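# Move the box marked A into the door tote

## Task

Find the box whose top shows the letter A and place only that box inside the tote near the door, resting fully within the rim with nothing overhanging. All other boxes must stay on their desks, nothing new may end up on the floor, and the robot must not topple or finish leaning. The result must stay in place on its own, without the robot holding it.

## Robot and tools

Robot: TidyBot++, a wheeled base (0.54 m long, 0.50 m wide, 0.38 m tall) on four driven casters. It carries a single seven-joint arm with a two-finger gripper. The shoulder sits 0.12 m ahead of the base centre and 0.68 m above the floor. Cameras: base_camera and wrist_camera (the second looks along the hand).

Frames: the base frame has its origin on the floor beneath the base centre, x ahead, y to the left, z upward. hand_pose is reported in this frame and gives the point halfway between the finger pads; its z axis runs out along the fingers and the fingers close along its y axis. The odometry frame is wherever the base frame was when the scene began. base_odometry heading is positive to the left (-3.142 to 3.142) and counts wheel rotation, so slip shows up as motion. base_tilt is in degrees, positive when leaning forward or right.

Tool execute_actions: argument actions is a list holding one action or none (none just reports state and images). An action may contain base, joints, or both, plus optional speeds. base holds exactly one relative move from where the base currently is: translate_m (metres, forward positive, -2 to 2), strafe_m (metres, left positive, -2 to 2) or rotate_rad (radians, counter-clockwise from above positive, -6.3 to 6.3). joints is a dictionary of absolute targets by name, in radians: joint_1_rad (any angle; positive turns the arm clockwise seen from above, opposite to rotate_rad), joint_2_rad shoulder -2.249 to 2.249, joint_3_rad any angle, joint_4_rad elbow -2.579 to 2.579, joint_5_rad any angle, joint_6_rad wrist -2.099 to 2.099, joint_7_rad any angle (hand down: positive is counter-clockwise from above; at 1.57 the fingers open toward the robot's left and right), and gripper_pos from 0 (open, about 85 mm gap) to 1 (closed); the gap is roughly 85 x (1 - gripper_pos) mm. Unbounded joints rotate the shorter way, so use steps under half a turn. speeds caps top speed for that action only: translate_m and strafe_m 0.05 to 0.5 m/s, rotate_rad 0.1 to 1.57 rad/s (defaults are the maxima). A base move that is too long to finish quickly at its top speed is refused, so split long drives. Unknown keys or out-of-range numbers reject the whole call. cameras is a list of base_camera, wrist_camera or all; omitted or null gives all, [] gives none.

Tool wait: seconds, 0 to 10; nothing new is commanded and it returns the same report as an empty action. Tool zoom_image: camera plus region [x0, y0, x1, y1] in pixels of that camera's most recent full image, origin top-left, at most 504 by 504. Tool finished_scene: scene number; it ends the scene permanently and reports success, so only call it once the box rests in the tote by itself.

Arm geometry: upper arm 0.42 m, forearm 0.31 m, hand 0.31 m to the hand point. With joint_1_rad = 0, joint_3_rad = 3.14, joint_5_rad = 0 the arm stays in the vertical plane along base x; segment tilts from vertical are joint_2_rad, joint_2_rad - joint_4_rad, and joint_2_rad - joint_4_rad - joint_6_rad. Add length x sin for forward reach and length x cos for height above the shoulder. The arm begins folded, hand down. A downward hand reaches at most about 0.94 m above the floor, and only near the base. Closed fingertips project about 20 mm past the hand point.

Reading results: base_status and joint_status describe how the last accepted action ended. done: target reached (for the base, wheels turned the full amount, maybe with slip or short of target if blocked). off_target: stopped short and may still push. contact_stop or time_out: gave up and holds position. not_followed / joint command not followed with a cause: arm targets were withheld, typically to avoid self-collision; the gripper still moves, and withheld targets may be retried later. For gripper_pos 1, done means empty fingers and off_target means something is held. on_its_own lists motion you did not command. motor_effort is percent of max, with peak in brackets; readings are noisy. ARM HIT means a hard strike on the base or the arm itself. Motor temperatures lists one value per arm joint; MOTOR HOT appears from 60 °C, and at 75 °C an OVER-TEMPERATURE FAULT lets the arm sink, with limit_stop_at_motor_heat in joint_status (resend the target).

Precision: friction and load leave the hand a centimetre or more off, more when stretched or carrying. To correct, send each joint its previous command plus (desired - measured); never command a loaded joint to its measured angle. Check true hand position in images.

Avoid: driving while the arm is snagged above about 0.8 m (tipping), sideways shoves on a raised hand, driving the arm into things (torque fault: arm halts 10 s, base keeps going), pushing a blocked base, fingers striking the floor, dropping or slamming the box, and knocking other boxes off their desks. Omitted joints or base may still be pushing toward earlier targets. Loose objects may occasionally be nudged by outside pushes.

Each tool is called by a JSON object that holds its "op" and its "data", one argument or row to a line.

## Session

{"op": "execute_actions", "data": {
  "actions": []
}}

Scene clock: 0.00 s.
Motor temperatures (°C, as the motors report them): [31 29 29 31 34 33 34]
base_odometry: x=+0.000 y=+0.000 heading=+0.000 (m, m, rad; odometry frame)
base_tilt: forward=-0.1 right=+0.1 (deg)
base_status: not commanded
joint_positions: joint_1_rad=+0.033 joint_2_rad=-0.333 joint_3_rad=+3.096 joint_4_rad=-2.537 joint_5_rad=+0.000 joint_6_rad=-0.886 joint_7_rad=+1.523 gripper_pos=+0.000
joint_status: not commanded
motor_effort: joint_1_rad=+0 joint_2_rad=-1 joint_3_rad=+0 joint_4_rad=+14 joint_5_rad=+0 joint_6_rad=+3 joint_7_rad=+1 (%)
hand_pose: x=+0.2505 y=+0.0011 z=+0.5824 quat_wxyz=(+0.007, +0.999, -0.019, +0.026) (m; base frame)
pictures: base_camera, wrist_camera
Images, in order (width x height): base_camera 644x364, wrist_camera 644x476.

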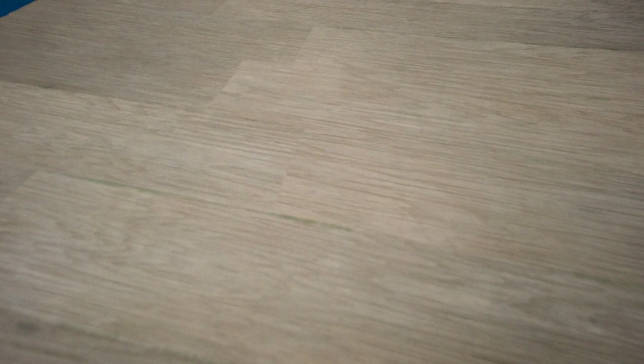

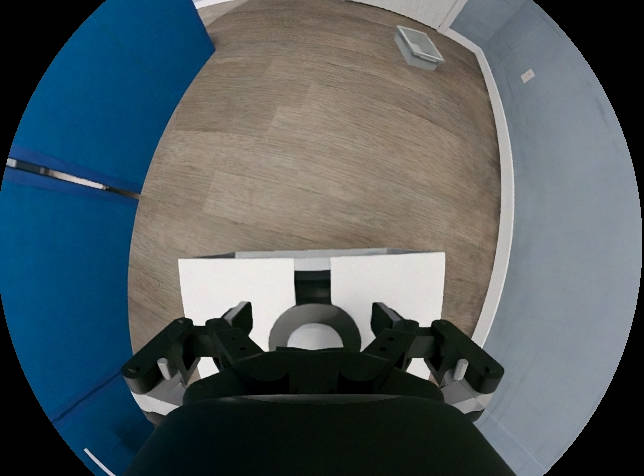

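{"op": "execute_actions", "data": {
  "actions": [
    {"base":{"rotate_rad":-0.3},"joints":{"joint_1_rad":0,"joint_3_rad":3.16,"joint_6_rad":0.2,"joint_7_rad":1.6}}
  ]
}}

Scene clock: 2.40 s.
Motor temperatures (°C, as the motors report them): [31 29 29 31 34 33 34]
base_odometry: x=+0.000 y=+0.000 heading=-0.300 (m, m, rad; odometry frame)
base_tilt: forward=-0.1 right=+0.1 (deg)
base_status: done
joint_positions: joint_1_rad=+0.012 joint_2_rad=-0.333 joint_3_rad=+3.142 joint_4_rad=-2.536 joint_5_rad=+0.000 joint_6_rad=+0.199 joint_7_rad=+1.570 gripper_pos=+0.000
joint_status: all done
motor_effort: joint_1_rad=+0(1) joint_2_rad=-5(6) joint_3_rad=+0(0) joint_4_rad=+18(18) joint_5_rad=+0(0) joint_6_rad=+9(11) joint_7_rad=+1(1) (%)
hand_pose: x=+0.5175 y=-0.0035 z=+0.7631 quat_wxyz=(+0.003, +0.842, -0.005, +0.539) (m; base frame)
pictures: base_camera, wrist_camera
Images, in order (width x height): base_camera 644x364, wrist_camera 644x476.

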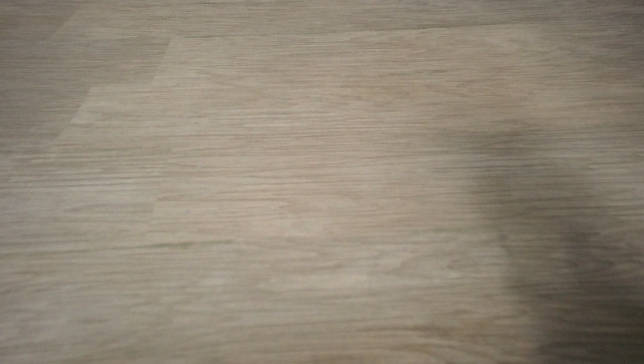

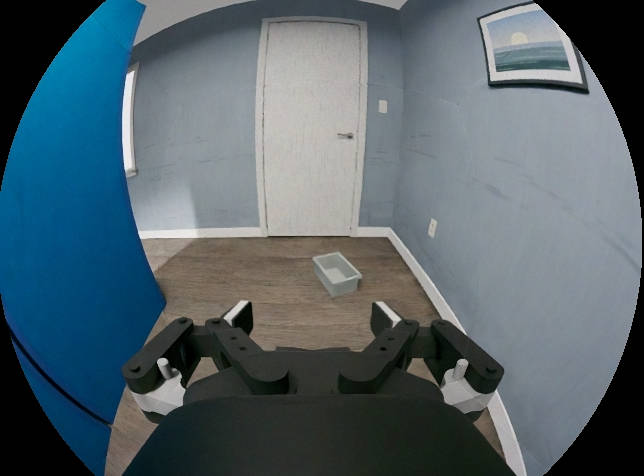

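{"op": "execute_actions", "data": {
  "actions": [
    {"base":{"rotate_rad":3.19},"joints":{"joint_2_rad":0,"joint_4_rad":-0.4,"joint_6_rad":-1.7}}
  ]
}}

Scene clock: 7.30 s.
Motor temperatures (°C, as the motors report them): [31 29 29 31 34 33 34]
base_odometry: x=+0.000 y=+0.000 heading=+2.889 (m, m, rad; odometry frame)
base_tilt: forward=-0.1 right=+0.1 (deg)
base_status: done
joint_positions: joint_1_rad=+0.004 joint_2_rad=-0.019 joint_3_rad=+3.152 joint_4_rad=-0.415 joint_5_rad=+0.000 joint_6_rad=-1.679 joint_7_rad=+1.570 gripper_pos=+0.000
joint_status: all done
motor_effort: joint_1_rad=+0(2) joint_2_rad=-10(19) joint_3_rad=+0(2) joint_4_rad=+11(21) joint_5_rad=+0(1) joint_6_rad=+9(9) joint_7_rad=+1(1) (%)
hand_pose: x=+0.5049 y=-0.0043 z=+1.2419 quat_wxyz=(+0.003, +0.861, -0.006, +0.508) (m; base frame)
pictures: base_camera, wrist_camera
Images, in order (width x height): base_camera 644x364, wrist_camera 644x476.

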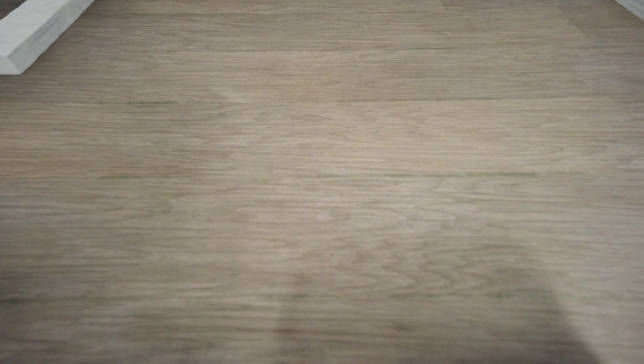

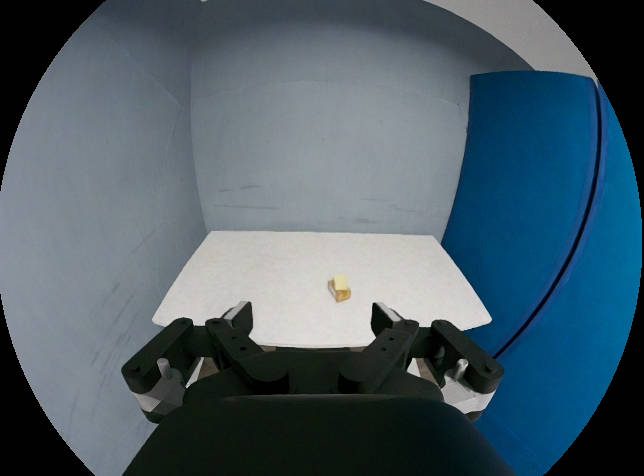

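{"op": "zoom_image", "data": {
  "camera": "wrist_camera",
  "region": [300, 255, 380, 315]
}}

Region (300, 255, 380, 315) of wrist_camera's 644x476 image, scaled by 6.300; it fills the top 378 rows of this view, and the rest is white.

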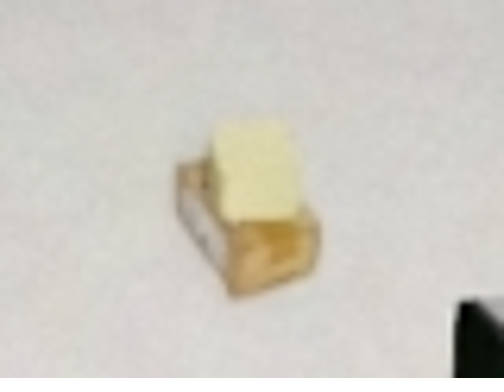

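{"op": "execute_actions", "data": {
  "actions": [
    {"base":{"translate_m":0.4},"joints":{"joint_1_rad":0.05,"joint_2_rad":0.22,"joint_4_rad":-0.81,"joint_6_rad":-1.8}}
  ]
}}

{"op": "zoom_image", "data": {
  "camera": "wrist_camera",
  "region": [260, 160, 440, 320]
}}

Scene clock: 13.57 s.
Motor temperatures (°C, as the motors report them): [31 29 29 31 34 33 34]
base_odometry: x=-0.387 y=+0.099 heading=+2.890 (m, m, rad; odometry frame)
base_tilt: forward=+0.0 right=+0.1 (deg)
base_status: done
joint_positions: joint_1_rad=+0.038 joint_2_rad=+0.234 joint_3_rad=+3.152 joint_4_rad=-0.805 joint_5_rad=+0.000 joint_6_rad=-1.778 joint_7_rad=+1.570 gripper_pos=+0.000
joint_status: all done
motor_effort: joint_1_rad=+0(1) joint_2_rad=-25(33) joint_3_rad=+0(0) joint_4_rad=+16(17) joint_5_rad=+0(0) joint_6_rad=+4(9) joint_7_rad=+1(1) (%)
hand_pose: x=+0.5865 y=-0.0206 z=+0.9551 quat_wxyz=(+0.005, +0.987, -0.024, +0.161) (m; base frame)
pictures: base_camera, wrist_camera
Images, in order (width x height): base_camera 644x364, wrist_camera 644x476.

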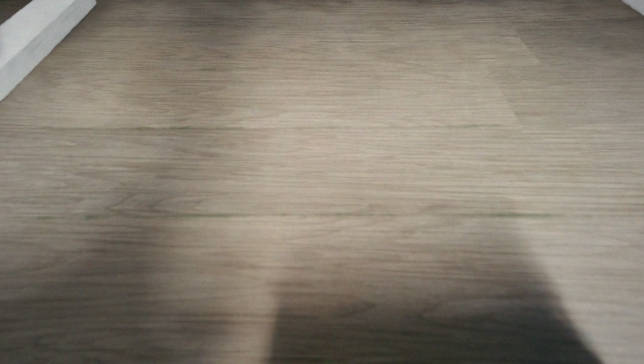

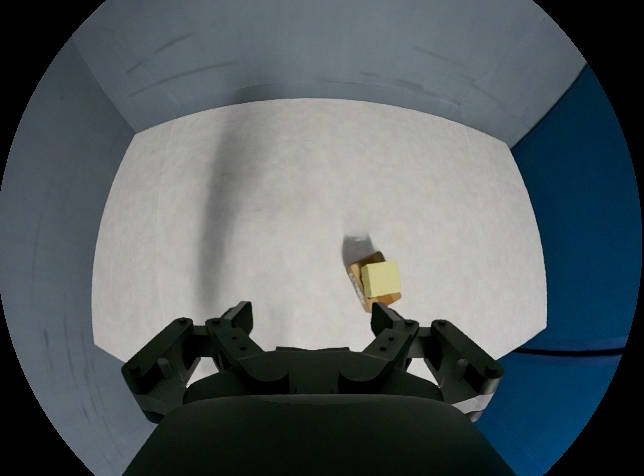

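Region (260, 160, 440, 320) of wrist_camera's 644x476 image, scaled by 2.800.

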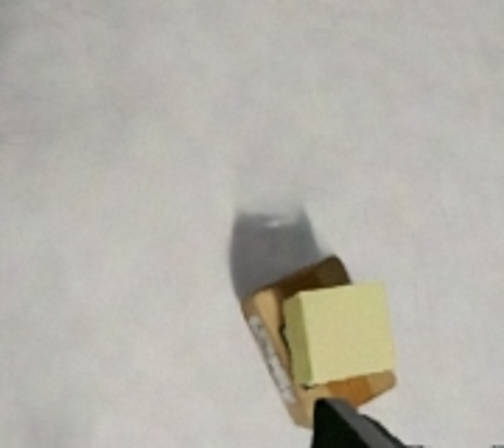

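{"op": "execute_actions", "data": {
  "actions": [
    {"base":{"translate_m":0.08},"joints":{"joint_1_rad":0.262,"joint_2_rad":0.35,"joint_4_rad":-0.745,"joint_6_rad":-2.0,"joint_7_rad":1.96}}
  ],
  "cameras": ["wrist_camera"]
}}

Scene clock: 19.40 s.
Motor temperatures (°C, as the motors report them): [31 29 29 31 34 33 34]
base_odometry: x=-0.465 y=+0.119 heading=+2.891 (m, m, rad; odometry frame)
base_tilt: forward=+0.0 right=+0.2 (deg)
base_status: done
joint_positions: joint_1_rad=+0.258 joint_2_rad=+0.355 joint_3_rad=+3.152 joint_4_rad=-0.764 joint_5_rad=+0.000 joint_6_rad=-1.979 joint_7_rad=+1.933 gripper_pos=+0.000
joint_status: all done
motor_effort: joint_1_rad=-1(1) joint_2_rad=-29(33) joint_3_rad=+0(1) joint_4_rad=+15(16) joint_5_rad=+1(1) joint_6_rad=+2(5) joint_7_rad=+1(2) (%)
hand_pose: x=+0.5468 y=-0.1150 z=+0.9024 quat_wxyz=(+0.009, +0.999, +0.047, +0.020) (m; base frame)
pictures: wrist_camera
Images, in order (width x height): wrist_camera 644x476.

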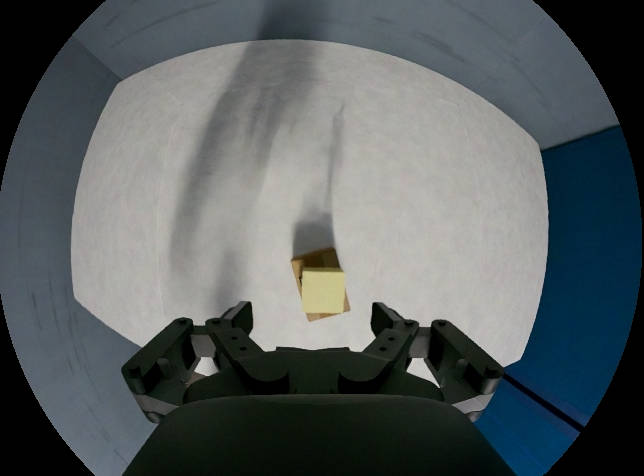

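{"op": "execute_actions", "data": {
  "actions": [
    {"joints":{"joint_2_rad":0.285,"joint_4_rad":-1.06,"joint_6_rad":-1.735}}
  ],
  "cameras": ["wrist_camera"]
}}

Scene clock: 22.30 s.
Motor temperatures (°C, as the motors report them): [31 29 29 31 34 33 34]
base_odometry: x=-0.465 y=+0.119 heading=+2.891 (m, m, rad; odometry frame)
base_tilt: forward=+0.0 right=+0.1 (deg)
base_status: not commanded
joint_positions: joint_1_rad=+0.258 joint_2_rad=+0.306 joint_3_rad=+3.152 joint_4_rad=-1.044 joint_5_rad=+0.000 joint_6_rad=-1.755 joint_7_rad=+1.933 gripper_pos=+0.000
joint_status: all done
motor_effort: joint_1_rad=+0(0) joint_2_rad=-28(30) joint_3_rad=+0(1) joint_4_rad=+16(16) joint_5_rad=+0(0) joint_6_rad=+2(2) joint_7_rad=+1(1) (%)
hand_pose: x=+0.5484 y=-0.1158 z=+0.8408 quat_wxyz=(+0.007, +0.999, +0.047, +0.017) (m; base frame)
pictures: wrist_camera
Images, in order (width x height): wrist_camera 644x476.

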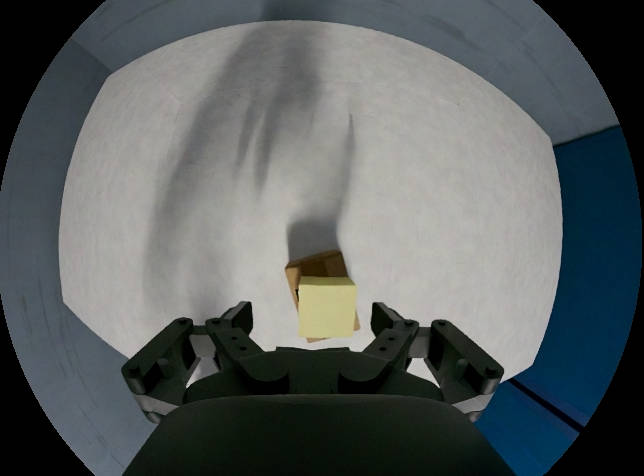

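{"op": "execute_actions", "data": {
  "actions": [
    {"joints":{"joint_1_rad":0.29,"joint_2_rad":0.265,"joint_4_rad":-1.21,"joint_6_rad":-1.60}}
  ],
  "cameras": ["wrist_camera"]
}}

Scene clock: 25.37 s.
Motor temperatures (°C, as the motors report them): [31 30 29 31 34 33 34]
base_odometry: x=-0.465 y=+0.119 heading=+2.891 (m, m, rad; odometry frame)
base_tilt: forward=+0.0 right=+0.2 (deg)
base_status: not commanded
joint_positions: joint_1_rad=+0.280 joint_2_rad=+0.284 joint_3_rad=+3.152 joint_4_rad=-1.195 joint_5_rad=+0.000 joint_6_rad=-1.620 joint_7_rad=+1.933 gripper_pos=+0.000
joint_status: all done
motor_effort: joint_1_rad=+0(0) joint_2_rad=-28(30) joint_3_rad=+0(0) joint_4_rad=+16(17) joint_5_rad=+0(0) joint_6_rad=+2(2) joint_7_rad=+1(1) (%)
hand_pose: x=+0.5451 y=-0.1255 z=+0.8033 quat_wxyz=(+0.008, +0.999, +0.036, +0.019) (m; base frame)
pictures: wrist_camera
Images, in order (width x height): wrist_camera 644x476.

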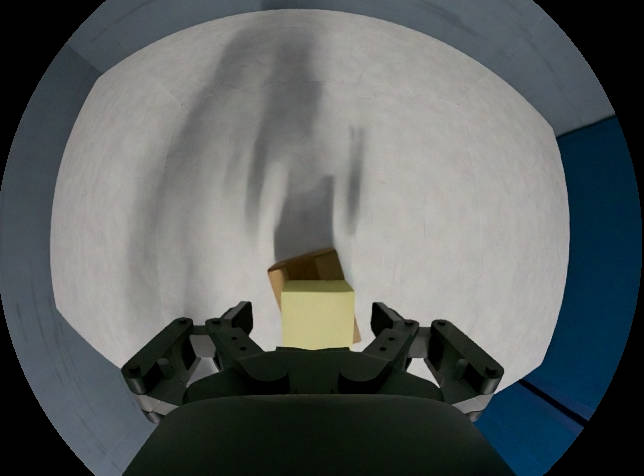

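{"op": "execute_actions", "data": {
  "actions": [
    {"joints":{"joint_4_rad":-1.232,"gripper_pos":1}}
  ],
  "cameras": ["wrist_camera"]
}}

Scene clock: 27.37 s.
Motor temperatures (°C, as the motors report them): [31 30 29 31 34 33 34]
base_odometry: x=-0.465 y=+0.119 heading=+2.891 (m, m, rad; odometry frame)
base_tilt: forward=-0.1 right=+0.1 (deg)
base_status: not commanded
joint_positions: joint_1_rad=+0.280 joint_2_rad=+0.278 joint_3_rad=+3.152 joint_4_rad=-1.219 joint_5_rad=+0.000 joint_6_rad=-1.620 joint_7_rad=+1.933 gripper_pos=+0.498
joint_status: gripper_pos off_target (ended at +0.498, target +1.000); the others done
motor_effort: joint_1_rad=+0(0) joint_2_rad=-28(29) joint_3_rad=+0(1) joint_4_rad=+16(17) joint_5_rad=+0(1) joint_6_rad=+2(3) joint_7_rad=+1(1) (%)
hand_pose: x=+0.5378 y=-0.1234 z=+0.7984 quat_wxyz=(+0.005, +0.999, +0.036, +0.011) (m; base frame)
pictures: wrist_camera
Images, in order (width x height): wrist_camera 644x476.

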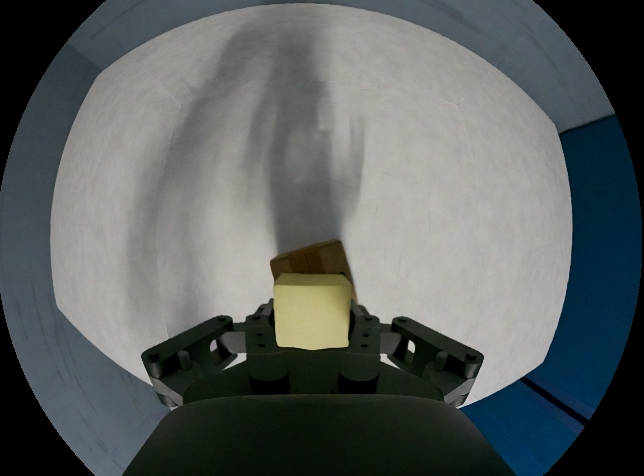

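{"op": "execute_actions", "data": {
  "actions": [
    {"joints":{"joint_4_rad":-1.10,"joint_6_rad":-1.72}}
  ],
  "cameras": []
}}

{"op": "execute_actions", "data": {
  "actions": [
    {"joints":{"joint_1_rad":-0.13}}
  ],
  "cameras": ["wrist_camera"]
}}

Scene clock: 29.80 s.
Motor temperatures (°C, as the motors report them): [31 30 29 31 34 33 34]
base_odometry: x=-0.465 y=+0.119 heading=+2.891 (m, m, rad; odometry frame)
base_tilt: forward=+0.0 right=+0.2 (deg)
base_status: not commanded
joint_positions: joint_1_rad=+0.280 joint_2_rad=+0.276 joint_3_rad=+3.152 joint_4_rad=-1.115 joint_5_rad=+0.000 joint_6_rad=-1.700 joint_7_rad=+1.933 gripper_pos=+0.498
joint_status: all done
motor_effort: joint_1_rad=-1(0) joint_2_rad=-28(30) joint_3_rad=+0(0) joint_4_rad=+17(17) joint_5_rad=+0(1) joint_6_rad=+3(2) joint_7_rad=+1(1) (%)
hand_pose: x=+0.5407 y=-0.1242 z=+0.8319 quat_wxyz=(+0.010, +0.999, +0.036, +0.023) (m; base frame)
pictures: none
No camera images: the call's "cameras" was empty. Leave "cameras" out to get every camera's image.

Scene clock: 31.37 s.
Motor temperatures (°C, as the motors report them): [31 30 29 31 34 33 34]
base_odometry: x=-0.465 y=+0.119 heading=+2.891 (m, m, rad; odometry frame)
base_tilt: forward=+0.0 right=+0.1 (deg)
base_status: not commanded
joint_positions: joint_1_rad=-0.125 joint_2_rad=+0.276 joint_3_rad=+3.152 joint_4_rad=-1.115 joint_5_rad=+0.000 joint_6_rad=-1.700 joint_7_rad=+1.933 gripper_pos=+0.498
joint_status: all done
motor_effort: joint_1_rad=+0(2) joint_2_rad=-28(28) joint_3_rad=+0(2) joint_4_rad=+17(16) joint_5_rad=+0(1) joint_6_rad=+3(2) joint_7_rad=+1(1) (%)
hand_pose: x=+0.5555 y=+0.0520 z=+0.8319 quat_wxyz=(+0.005, +0.971, +0.236, +0.025) (m; base frame)
pictures: wrist_camera
Images, in order (width x height): wrist_camera 644x476.

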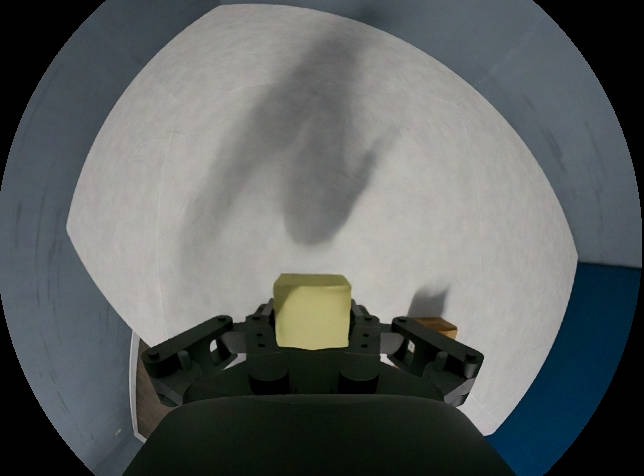

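{"op": "execute_actions", "data": {
  "actions": [
    {"joints":{"joint_4_rad":-1.335,"joint_6_rad":-1.48,"joint_7_rad":0.5}}
  ],
  "cameras": ["wrist_camera"]
}}

Scene clock: 34.33 s.
Motor temperatures (°C, as the motors report them): [31 30 29 31 34 33 34]
base_odometry: x=-0.465 y=+0.119 heading=+2.891 (m, m, rad; odometry frame)
base_tilt: forward=+0.0 right=+0.1 (deg)
base_status: not commanded
joint_positions: joint_1_rad=-0.125 joint_2_rad=+0.276 joint_3_rad=+3.152 joint_4_rad=-1.322 joint_5_rad=+0.000 joint_6_rad=-1.500 joint_7_rad=+0.511 gripper_pos=+0.498
joint_status: all done
motor_effort: joint_1_rad=+0(0) joint_2_rad=-28(29) joint_3_rad=+0(0) joint_4_rad=+17(18) joint_5_rad=+0(1) joint_6_rad=+2(2) joint_7_rad=+1(0) (%)
hand_pose: x=+0.5583 y=+0.0521 z=+0.7671 quat_wxyz=(-0.011, +0.890, -0.455, +0.019) (m; base frame)
pictures: wrist_camera
Images, in order (width x height): wrist_camera 644x476.

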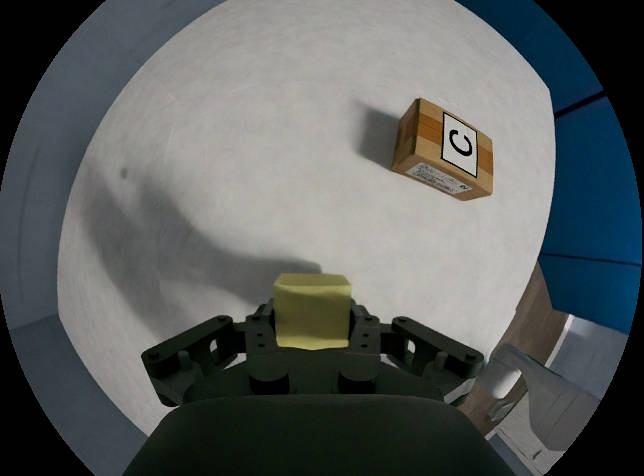

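{"op": "execute_actions", "data": {
  "actions": [
    {"joints":{"joint_4_rad":-1.37,"joint_6_rad":-1.445}}
  ],
  "cameras": ["wrist_camera"]
}}

Scene clock: 36.30 s.
Motor temperatures (°C, as the motors report them): [31 30 29 31 34 33 34]
base_odometry: x=-0.465 y=+0.119 heading=+2.891 (m, m, rad; odometry frame)
base_tilt: forward=+0.0 right=+0.1 (deg)
base_status: not commanded
joint_positions: joint_1_rad=-0.125 joint_2_rad=+0.276 joint_3_rad=+3.152 joint_4_rad=-1.358 joint_5_rad=+0.000 joint_6_rad=-1.465 joint_7_rad=+0.511 gripper_pos=+0.498
joint_status: all done
motor_effort: joint_1_rad=+0(0) joint_2_rad=-28(29) joint_3_rad=+0(0) joint_4_rad=+17(18) joint_5_rad=+0(0) joint_6_rad=+2(2) joint_7_rad=+1(1) (%)
hand_pose: x=+0.5575 y=+0.0520 z=+0.7559 quat_wxyz=(-0.010, +0.890, -0.455, +0.019) (m; base frame)
pictures: wrist_camera
Images, in order (width x height): wrist_camera 644x476.

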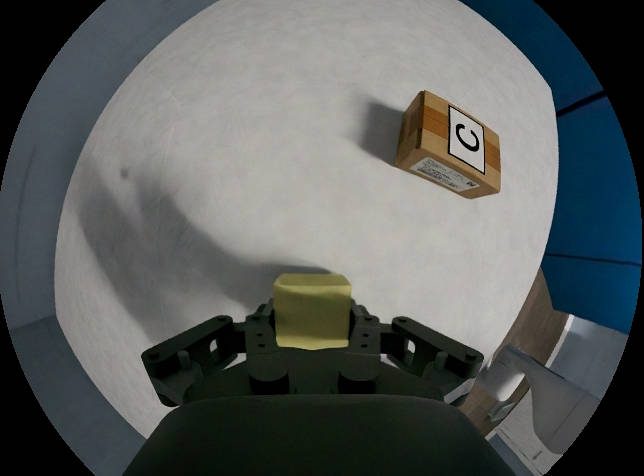

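{"op": "execute_actions", "data": {
  "actions": [
    {"joints":{"joint_4_rad":-1.392,"joint_6_rad":-1.425}}
  ],
  "cameras": []
}}

{"op": "execute_actions", "data": {
  "actions": [
    {"joints":{"gripper_pos":0.2}}
  ],
  "cameras": ["wrist_camera"]
}}

{"op": "execute_actions", "data": {
  "actions": [
    {"joints":{"joint_4_rad":-1.1,"joint_6_rad":-1.7}}
  ],
  "cameras": ["wrist_camera"]
}}

Scene clock: 38.43 s.
Motor temperatures (°C, as the motors report them): [31 30 29 31 34 33 34]
base_odometry: x=-0.465 y=+0.119 heading=+2.891 (m, m, rad; odometry frame)
base_tilt: forward=+0.0 right=+0.1 (deg)
base_status: not commanded
joint_positions: joint_1_rad=-0.125 joint_2_rad=+0.276 joint_3_rad=+3.152 joint_4_rad=-1.379 joint_5_rad=+0.000 joint_6_rad=-1.446 joint_7_rad=+0.511 gripper_pos=+0.498
joint_status: all done
motor_effort: joint_1_rad=+0(0) joint_2_rad=-28(29) joint_3_rad=+0(0) joint_4_rad=+17(18) joint_5_rad=+0(0) joint_6_rad=+1(2) joint_7_rad=+1(1) (%)
hand_pose: x=+0.5566 y=+0.0519 z=+0.7492 quat_wxyz=(-0.010, +0.890, -0.455, +0.018) (m; base frame)
pictures: none
No camera images: the call's "cameras" was empty. Leave "cameras" out to get every camera's image.

Scene clock: 39.43 s.
Motor temperatures (°C, as the motors report them): [31 30 29 31 34 33 34]
base_odometry: x=-0.465 y=+0.119 heading=+2.891 (m, m, rad; odometry frame)
base_tilt: forward=-0.1 right=+0.1 (deg)
base_status: not commanded
joint_positions: joint_1_rad=-0.125 joint_2_rad=+0.276 joint_3_rad=+3.152 joint_4_rad=-1.379 joint_5_rad=+0.000 joint_6_rad=-1.446 joint_7_rad=+0.511 gripper_pos=+0.200
joint_status: all done
motor_effort: joint_1_rad=+0(0) joint_2_rad=-27(28) joint_3_rad=+0(0) joint_4_rad=+16(17) joint_5_rad=+0(0) joint_6_rad=+2(2) joint_7_rad=+0(1) (%)
hand_pose: x=+0.5566 y=+0.0519 z=+0.7492 quat_wxyz=(-0.010, +0.890, -0.455, +0.018) (m; base frame)
pictures: wrist_camera
Images, in order (width x height): wrist_camera 644x476.

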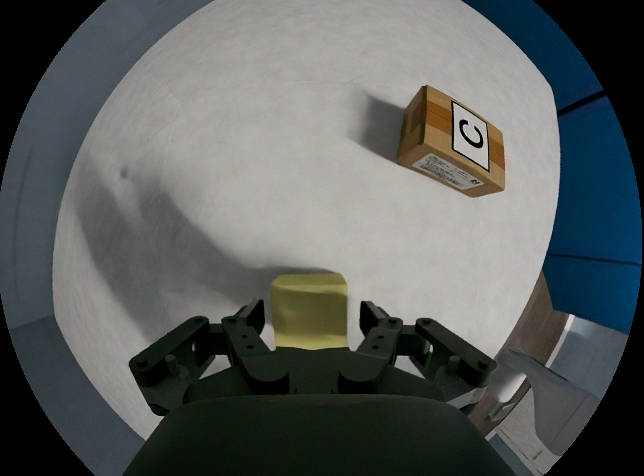

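Scene clock: 40.80 s.
Motor temperatures (°C, as the motors report them): [31 30 29 32 34 33 34]
base_odometry: x=-0.465 y=+0.119 heading=+2.891 (m, m, rad; odometry frame)
base_tilt: forward=+0.0 right=+0.1 (deg)
base_status: not commanded
joint_positions: joint_1_rad=-0.125 joint_2_rad=+0.274 joint_3_rad=+3.152 joint_4_rad=-1.116 joint_5_rad=+0.000 joint_6_rad=-1.680 joint_7_rad=+0.511 gripper_pos=+0.200
joint_status: all done
motor_effort: joint_1_rad=-1(0) joint_2_rad=-28(29) joint_3_rad=+0(0) joint_4_rad=+16(16) joint_5_rad=+0(0) joint_6_rad=+1(2) joint_7_rad=+1(1) (%)
hand_pose: x=+0.5614 y=+0.0527 z=+0.8326 quat_wxyz=(-0.018, +0.890, -0.455, +0.030) (m; base frame)
pictures: wrist_camera
Images, in order (width x height): wrist_camera 644x476.

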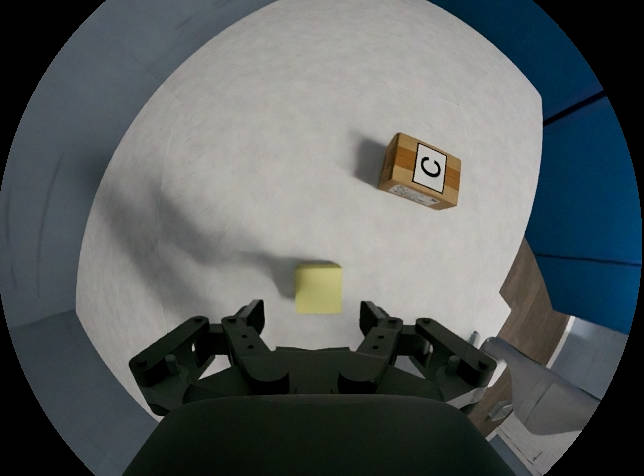

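{"op": "execute_actions", "data": {
  "actions": [
    {"base":{"rotate_rad":0.215},"joints":{"joint_1_rad":0,"joint_2_rad":0,"joint_4_rad":-1.0,"joint_7_rad":1.6,"gripper_pos":0}}
  ],
  "cameras": []
}}

{"op": "execute_actions", "data": {
  "actions": [
    {"base":{"translate_m":-1.5},"joints":{"joint_1_rad":2.6,"joint_2_rad":-0.1,"joint_4_rad":-0.6,"joint_6_rad":-2.0}}
  ]
}}

Scene clock: 46.77 s.
Motor temperatures (°C, as the motors report them): [31 30 29 32 34 33 34]
base_odometry: x=-0.465 y=+0.119 heading=+3.106 (m, m, rad; odometry frame)
base_tilt: forward=+0.0 right=+0.1 (deg)
base_status: done
joint_positions: joint_1_rad=-0.007 joint_2_rad=+0.001 joint_3_rad=+3.152 joint_4_rad=-1.014 joint_5_rad=+0.000 joint_6_rad=-1.680 joint_7_rad=+1.583 gripper_pos=+0.000
joint_status: all done
motor_effort: joint_1_rad=+0(2) joint_2_rad=-17(30) joint_3_rad=+0(2) joint_4_rad=+16(17) joint_5_rad=-1(1) joint_6_rad=+6(6) joint_7_rad=+1(1) (%)
hand_pose: x=+0.5209 y=-0.0001 z=+0.9878 quat_wxyz=(+0.002, +0.975, +0.004, +0.222) (m; base frame)
pictures: none
No camera images: the call's "cameras" was empty. Leave "cameras" out to get every camera's image.

Scene clock: 51.27 s.
Motor temperatures (°C, as the motors report them): [31 30 29 32 34 33 34]
base_odometry: x=+1.034 y=+0.069 heading=+3.107 (m, m, rad; odometry frame)
base_tilt: forward=-0.1 right=+0.2 (deg)
base_status: done
joint_positions: joint_1_rad=+2.592 joint_2_rad=-0.085 joint_3_rad=+3.152 joint_4_rad=-0.619 joint_5_rad=+0.000 joint_6_rad=-1.978 joint_7_rad=+1.583 gripper_pos=+0.000
joint_status: all done
motor_effort: joint_1_rad=+0(0) joint_2_rad=-8(21) joint_3_rad=+0(1) joint_4_rad=+11(17) joint_5_rad=+0(1) joint_6_rad=+7(7) joint_7_rad=+1(1) (%)
hand_pose: x=-0.1446 y=-0.1586 z=+1.1200 quat_wxyz=(+0.299, +0.258, -0.915, +0.081) (m; base frame)
pictures: base_camera, wrist_camera
Images, in order (width x height): base_camera 644x364, wrist_camera 644x476.

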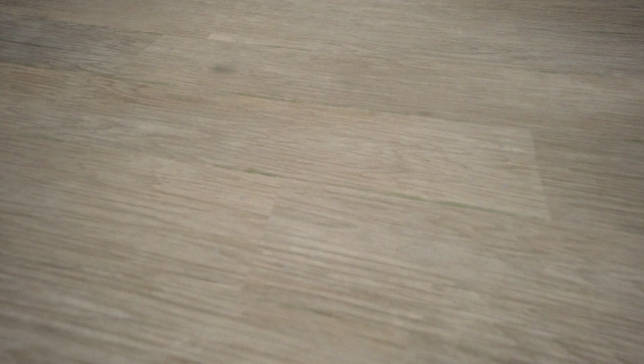

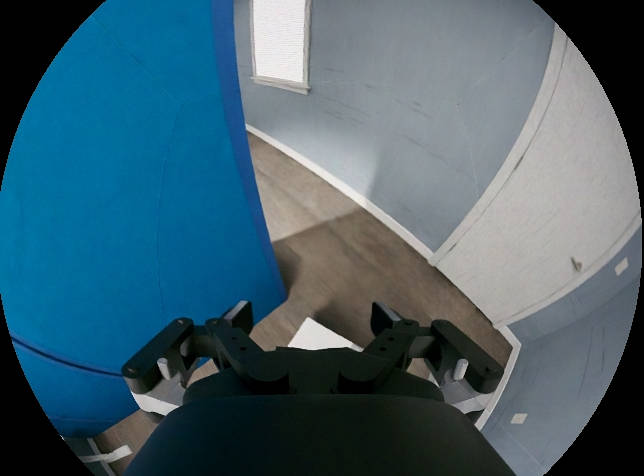

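{"op": "execute_actions", "data": {
  "actions": [
    {"base":{"translate_m":-0.8},"joints":{"joint_1_rad":1.8}}
  ],
  "cameras": []
}}

{"op": "execute_actions", "data": {
  "actions": [
    {"base":{"rotate_rad":-1.786},"joints":{"joint_1_rad":0,"joint_6_rad":-1.7}}
  ]
}}

Scene clock: 57.23 s.
Motor temperatures (°C, as the motors report them): [31 30 29 32 34 33 34]
base_odometry: x=+1.834 y=+0.043 heading=+3.108 (m, m, rad; odometry frame)
base_tilt: forward=-0.1 right=+0.2 (deg)
base_status: done
joint_positions: joint_1_rad=+1.811 joint_2_rad=-0.096 joint_3_rad=+3.152 joint_4_rad=-0.617 joint_5_rad=+0.000 joint_6_rad=-1.980 joint_7_rad=+1.583 gripper_pos=+0.000
joint_status: all done
motor_effort: joint_1_rad=+0(1) joint_2_rad=-7(9) joint_3_rad=+0(0) joint_4_rad=+11(11) joint_5_rad=+0(0) joint_6_rad=+6(7) joint_7_rad=+1(1) (%)
hand_pose: x=+0.0448 y=-0.2932 z=+1.1236 quat_wxyz=(+0.249, +0.586, -0.746, +0.192) (m; base frame)
pictures: none
No camera images: the call's "cameras" was empty. Leave "cameras" out to get every camera's image.

Scene clock: 60.20 s.
Motor temperatures (°C, as the motors report them): [31 30 29 32 34 33 34]
base_odometry: x=+1.834 y=+0.043 heading=+1.324 (m, m, rad; odometry frame)
base_tilt: forward=-0.1 right=+0.1 (deg)
base_status: done
joint_positions: joint_1_rad=+0.009 joint_2_rad=-0.096 joint_3_rad=+3.152 joint_4_rad=-0.617 joint_5_rad=+0.000 joint_6_rad=-1.722 joint_7_rad=+1.583 gripper_pos=+0.000
joint_status: all done
motor_effort: joint_1_rad=+0(1) joint_2_rad=-8(10) joint_3_rad=+0(0) joint_4_rad=+12(12) joint_5_rad=+0(1) joint_6_rad=+8(8) joint_7_rad=+1(1) (%)
hand_pose: x=+0.4790 y=-0.0064 z=+1.1795 quat_wxyz=(+0.007, +0.901, -0.004, +0.434) (m; base frame)
pictures: base_camera, wrist_camera
Images, in order (width x height): base_camera 644x364, wrist_camera 644x476.

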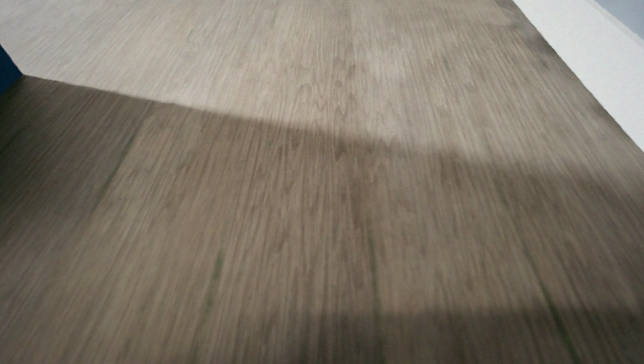

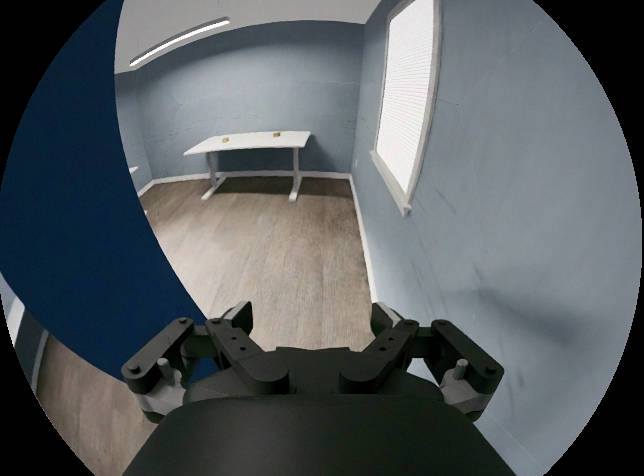

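{"op": "execute_actions", "data": {
  "actions": [
    {"base":{"translate_m":2.0},"joints":{"joint_1_rad":-0.3}}
  ]
}}

Scene clock: 66.37 s.
Motor temperatures (°C, as the motors report them): [31 30 29 32 34 33 34]
base_odometry: x=+2.327 y=+1.981 heading=+1.322 (m, m, rad; odometry frame)
base_tilt: forward=-0.1 right=+0.1 (deg)
base_status: done
joint_positions: joint_1_rad=-0.291 joint_2_rad=-0.097 joint_3_rad=+3.152 joint_4_rad=-0.615 joint_5_rad=+0.000 joint_6_rad=-1.720 joint_7_rad=+1.583 gripper_pos=+0.000
joint_status: all done
motor_effort: joint_1_rad=-1(0) joint_2_rad=-9(12) joint_3_rad=+0(0) joint_4_rad=+12(13) joint_5_rad=+0(0) joint_6_rad=+7(9) joint_7_rad=+1(1) (%)
hand_pose: x=+0.4642 y=+0.1003 z=+1.1814 quat_wxyz=(-0.059, +0.890, +0.131, +0.433) (m; base frame)
pictures: base_camera, wrist_camera
Images, in order (width x height): base_camera 644x364, wrist_camera 644x476.

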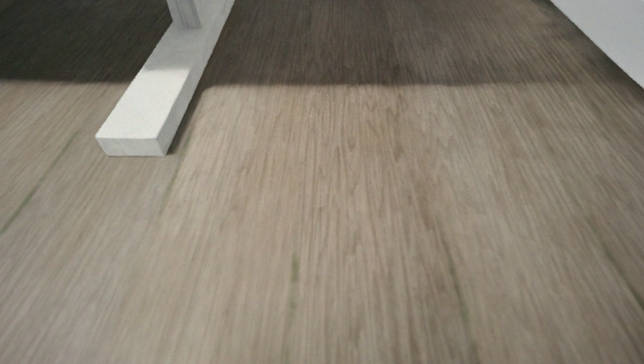

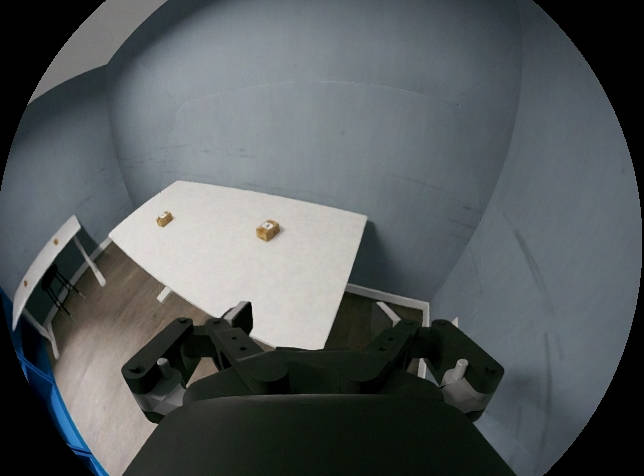

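{"op": "zoom_image", "data": {
  "camera": "wrist_camera",
  "region": [140, 195, 300, 255]
}}

Region (140, 195, 300, 255) of wrist_camera's 644x476 image, scaled by 3.150; it fills the top 189 rows of this view, and the rest is white.

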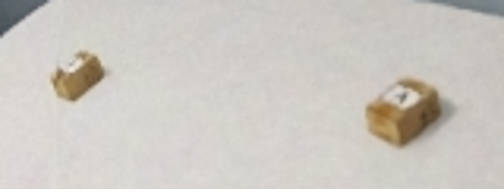

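{"op": "execute_actions", "data": {
  "actions": [
    {"base":{"strafe_m":0.45},"joints":{"joint_1_rad":0.01,"joint_2_rad":0.1,"joint_6_rad":-1.8}}
  ]
}}

{"op": "zoom_image", "data": {
  "camera": "wrist_camera",
  "region": [100, 130, 400, 290]
}}

Scene clock: 71.27 s.
Motor temperatures (°C, as the motors report them): [31 30 29 32 34 33 34]
base_odometry: x=+1.890 y=+2.092 heading=+1.322 (m, m, rad; odometry frame)
base_tilt: forward=-0.1 right=+0.1 (deg)
base_status: done
joint_positions: joint_1_rad=+0.002 joint_2_rad=+0.103 joint_3_rad=+3.152 joint_4_rad=-0.612 joint_5_rad=+0.000 joint_6_rad=-1.778 joint_7_rad=+1.583 gripper_pos=+0.000
joint_status: all done
motor_effort: joint_1_rad=+0(1) joint_2_rad=-18(22) joint_3_rad=+0(2) joint_4_rad=+14(15) joint_5_rad=+0(1) joint_6_rad=+6(8) joint_7_rad=+1(1) (%)
hand_pose: x=+0.5566 y=-0.0041 z=+1.0895 quat_wxyz=(+0.005, +0.948, -0.001, +0.318) (m; base frame)
pictures: base_camera, wrist_camera
Images, in order (width x height): base_camera 644x364, wrist_camera 644x476.

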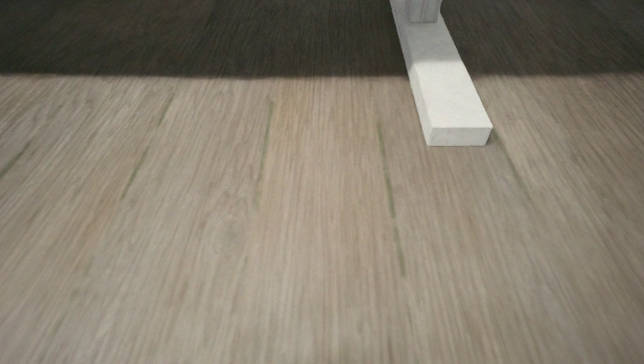

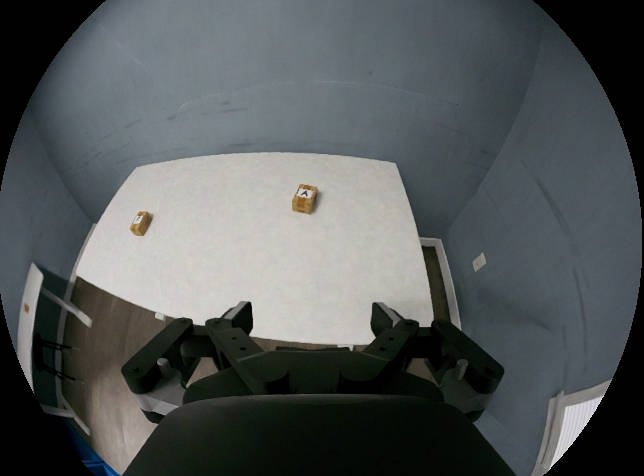

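Region (100, 130, 400, 290) of wrist_camera's 644x476 image, scaled by 1.680; it fills the top 269 rows of this view, and the rest is white.

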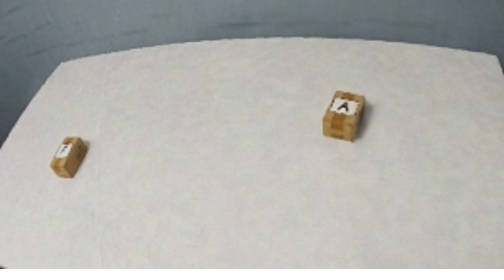

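{"op": "execute_actions", "data": {
  "actions": [
    {"base":{"strafe_m":0.19},"joints":{"joint_1_rad":0.235,"joint_2_rad":0.47,"joint_4_rad":-0.73,"joint_6_rad":-1.46,"joint_7_rad":1.56}}
  ],
  "cameras": ["wrist_camera"]
}}

{"op": "execute_actions", "data": {
  "actions": [
    {"base":{"translate_m":0.22}}
  ]
}}

Scene clock: 79.23 s.
Motor temperatures (°C, as the motors report them): [31 30 29 32 34 33 34]
base_odometry: x=+1.706 y=+2.139 heading=+1.322 (m, m, rad; odometry frame)
base_tilt: forward=+0.0 right=+0.1 (deg)
base_status: done
joint_positions: joint_1_rad=+0.224 joint_2_rad=+0.477 joint_3_rad=+3.152 joint_4_rad=-0.724 joint_5_rad=+0.000 joint_6_rad=-1.480 joint_7_rad=+1.583 gripper_pos=+0.000
joint_status: all done
motor_effort: joint_1_rad=+0(2) joint_2_rad=-36(42) joint_3_rad=-1(1) joint_4_rad=+18(20) joint_5_rad=+0(1) joint_6_rad=+5(7) joint_7_rad=+1(0) (%)
hand_pose: x=+0.7272 y=-0.1426 z=+0.8901 quat_wxyz=(+0.031, +0.968, -0.107, +0.226) (m; base frame)
pictures: wrist_camera
Images, in order (width x height): wrist_camera 644x476.

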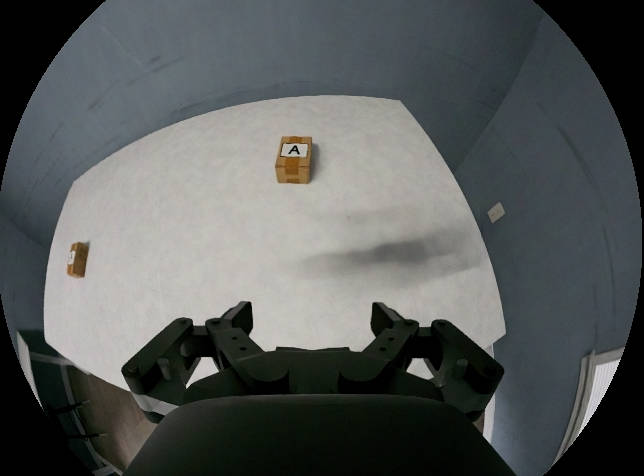

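Scene clock: 80.90 s.
Motor temperatures (°C, as the motors report them): [31 30 29 32 34 33 34]
base_odometry: x=+1.760 y=+2.353 heading=+1.322 (m, m, rad; odometry frame)
base_tilt: forward=+0.0 right=+0.2 (deg)
base_status: done
joint_positions: joint_1_rad=+0.227 joint_2_rad=+0.477 joint_3_rad=+3.152 joint_4_rad=-0.724 joint_5_rad=+0.000 joint_6_rad=-1.477 joint_7_rad=+1.583 gripper_pos=+0.000
joint_status: not commanded
motor_effort: joint_1_rad=+0(2) joint_2_rad=-36(42) joint_3_rad=-1(1) joint_4_rad=+17(19) joint_5_rad=+0(1) joint_6_rad=+5(6) joint_7_rad=+0(1) (%)
hand_pose: x=+0.7276 y=-0.1445 z=+0.8907 quat_wxyz=(+0.031, +0.967, -0.109, +0.227) (m; base frame)
pictures: base_camera, wrist_camera
Images, in order (width x height): base_camera 644x364, wrist_camera 644x476.

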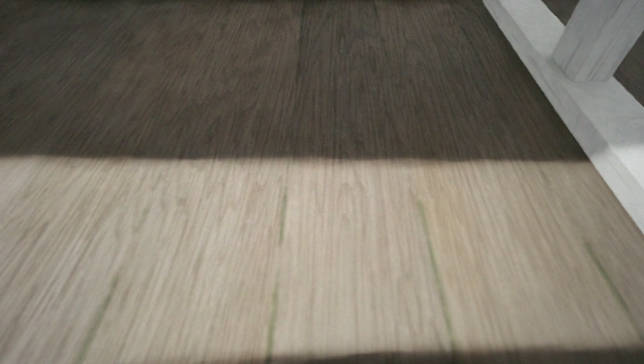

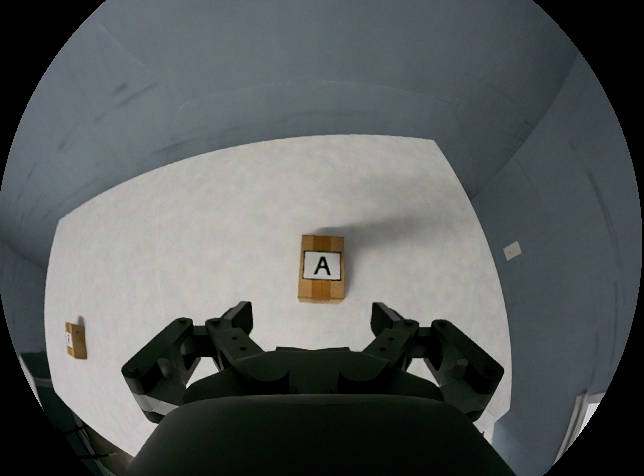

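{"op": "execute_actions", "data": {
  "actions": [
    {"base":{"translate_m":0.06},"joints":{"joint_1_rad":0.268,"joint_2_rad":0.51,"joint_4_rad":-0.86,"joint_6_rad":-1.32}}
  ],
  "cameras": ["wrist_camera"]
}}

Scene clock: 85.23 s.
Motor temperatures (°C, as the motors report them): [31 30 29 32 34 33 34]
base_odometry: x=+1.774 y=+2.411 heading=+1.323 (m, m, rad; odometry frame)
base_tilt: forward=+0.0 right=+0.1 (deg)
base_status: done
joint_positions: joint_1_rad=+0.257 joint_2_rad=+0.516 joint_3_rad=+3.152 joint_4_rad=-0.849 joint_5_rad=+0.000 joint_6_rad=-1.337 joint_7_rad=+1.583 gripper_pos=+0.000
joint_status: all done
motor_effort: joint_1_rad=+0(1) joint_2_rad=-38(43) joint_3_rad=-1(1) joint_4_rad=+18(20) joint_5_rad=+0(0) joint_6_rad=+6(6) joint_7_rad=+1(1) (%)
hand_pose: x=+0.7446 y=-0.1683 z=+0.8306 quat_wxyz=(+0.033, +0.968, -0.123, +0.216) (m; base frame)
pictures: wrist_camera
Images, in order (width x height): wrist_camera 644x476.

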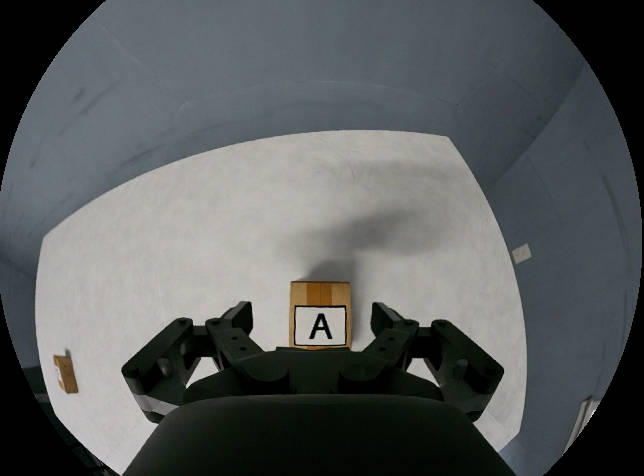

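{"op": "execute_actions", "data": {
  "actions": [
    {"joints":{"joint_2_rad":0.47,"joint_4_rad":-1.10,"joint_6_rad":-1.105}}
  ],
  "cameras": ["wrist_camera"]
}}

Scene clock: 88.43 s.
Motor temperatures (°C, as the motors report them): [31 30 29 32 34 33 34]
base_odometry: x=+1.774 y=+2.411 heading=+1.323 (m, m, rad; odometry frame)
base_tilt: forward=+0.0 right=+0.1 (deg)
base_status: not commanded
joint_positions: joint_1_rad=+0.257 joint_2_rad=+0.489 joint_3_rad=+3.152 joint_4_rad=-1.085 joint_5_rad=+0.000 joint_6_rad=-1.126 joint_7_rad=+1.583 gripper_pos=+0.000
joint_status: all done
motor_effort: joint_1_rad=+0(0) joint_2_rad=-38(39) joint_3_rad=+0(1) joint_4_rad=+18(19) joint_5_rad=+0(0) joint_6_rad=+5(5) joint_7_rad=+1(1) (%)
hand_pose: x=+0.7417 y=-0.1680 z=+0.7707 quat_wxyz=(+0.033, +0.968, -0.123, +0.216) (m; base frame)
pictures: wrist_camera
Images, in order (width x height): wrist_camera 644x476.

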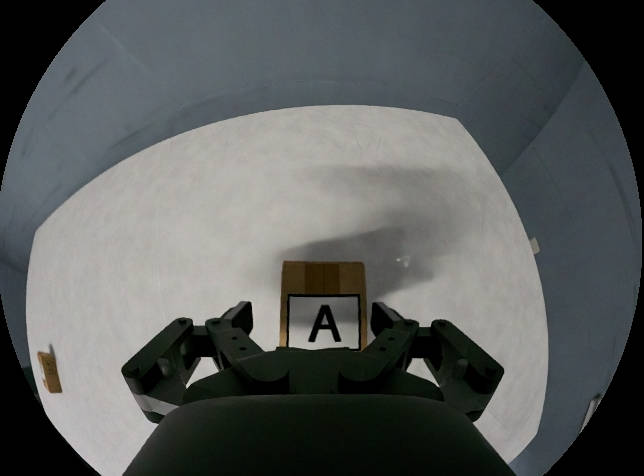

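{"op": "execute_actions", "data": {
  "actions": [
    {"joints":{"joint_1_rad":0.283,"joint_4_rad":-1.125}}
  ],
  "cameras": ["wrist_camera"]
}}

{"op": "execute_actions", "data": {
  "actions": [
    {"joints":{"gripper_pos":1}}
  ],
  "cameras": ["wrist_camera"]
}}

Scene clock: 90.50 s.
Motor temperatures (°C, as the motors report them): [31 30 29 32 34 33 34]
base_odometry: x=+1.774 y=+2.411 heading=+1.323 (m, m, rad; odometry frame)
base_tilt: forward=+0.0 right=+0.2 (deg)
base_status: not commanded
joint_positions: joint_1_rad=+0.275 joint_2_rad=+0.486 joint_3_rad=+3.152 joint_4_rad=-1.110 joint_5_rad=+0.000 joint_6_rad=-1.125 joint_7_rad=+1.583 gripper_pos=+0.000
joint_status: all done
motor_effort: joint_1_rad=+0(1) joint_2_rad=-38(39) joint_3_rad=-1(1) joint_4_rad=+18(19) joint_5_rad=+0(0) joint_6_rad=+6(5) joint_7_rad=+1(1) (%)
hand_pose: x=+0.7317 y=-0.1774 z=+0.7614 quat_wxyz=(+0.033, +0.969, -0.132, +0.206) (m; base frame)
pictures: wrist_camera
Images, in order (width x height): wrist_camera 644x476.

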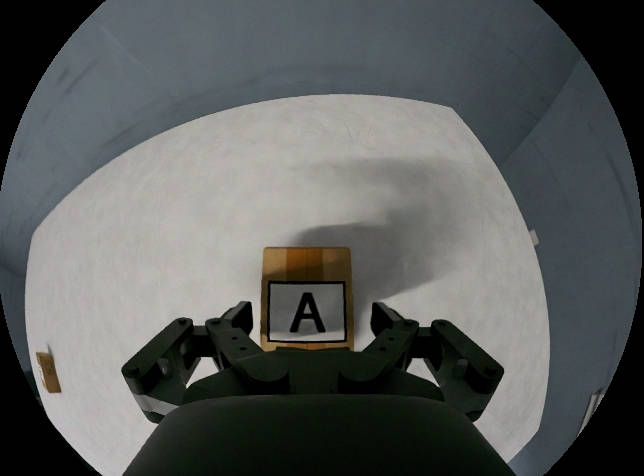

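Scene clock: 91.60 s.
Motor temperatures (°C, as the motors report them): [31 30 29 32 34 33 34]
base_odometry: x=+1.774 y=+2.411 heading=+1.323 (m, m, rad; odometry frame)
base_tilt: forward=+0.0 right=+0.1 (deg)
base_status: not commanded
joint_positions: joint_1_rad=+0.275 joint_2_rad=+0.483 joint_3_rad=+3.152 joint_4_rad=-1.113 joint_5_rad=+0.000 joint_6_rad=-1.125 joint_7_rad=+1.583 gripper_pos=+0.357
joint_status: gripper_pos off_target (ended at +0.357, target +1.000)
motor_effort: joint_1_rad=+0(1) joint_2_rad=-38(39) joint_3_rad=-1(1) joint_4_rad=+19(20) joint_5_rad=+0(1) joint_6_rad=+6(6) joint_7_rad=+1(1) (%)
hand_pose: x=+0.7309 y=-0.1771 z=+0.7623 quat_wxyz=(+0.033, +0.969, -0.132, +0.206) (m; base frame)
pictures: wrist_camera
Images, in order (width x height): wrist_camera 644x476.

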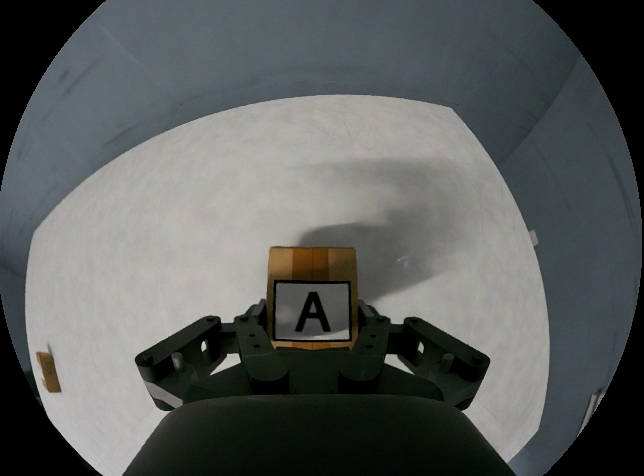

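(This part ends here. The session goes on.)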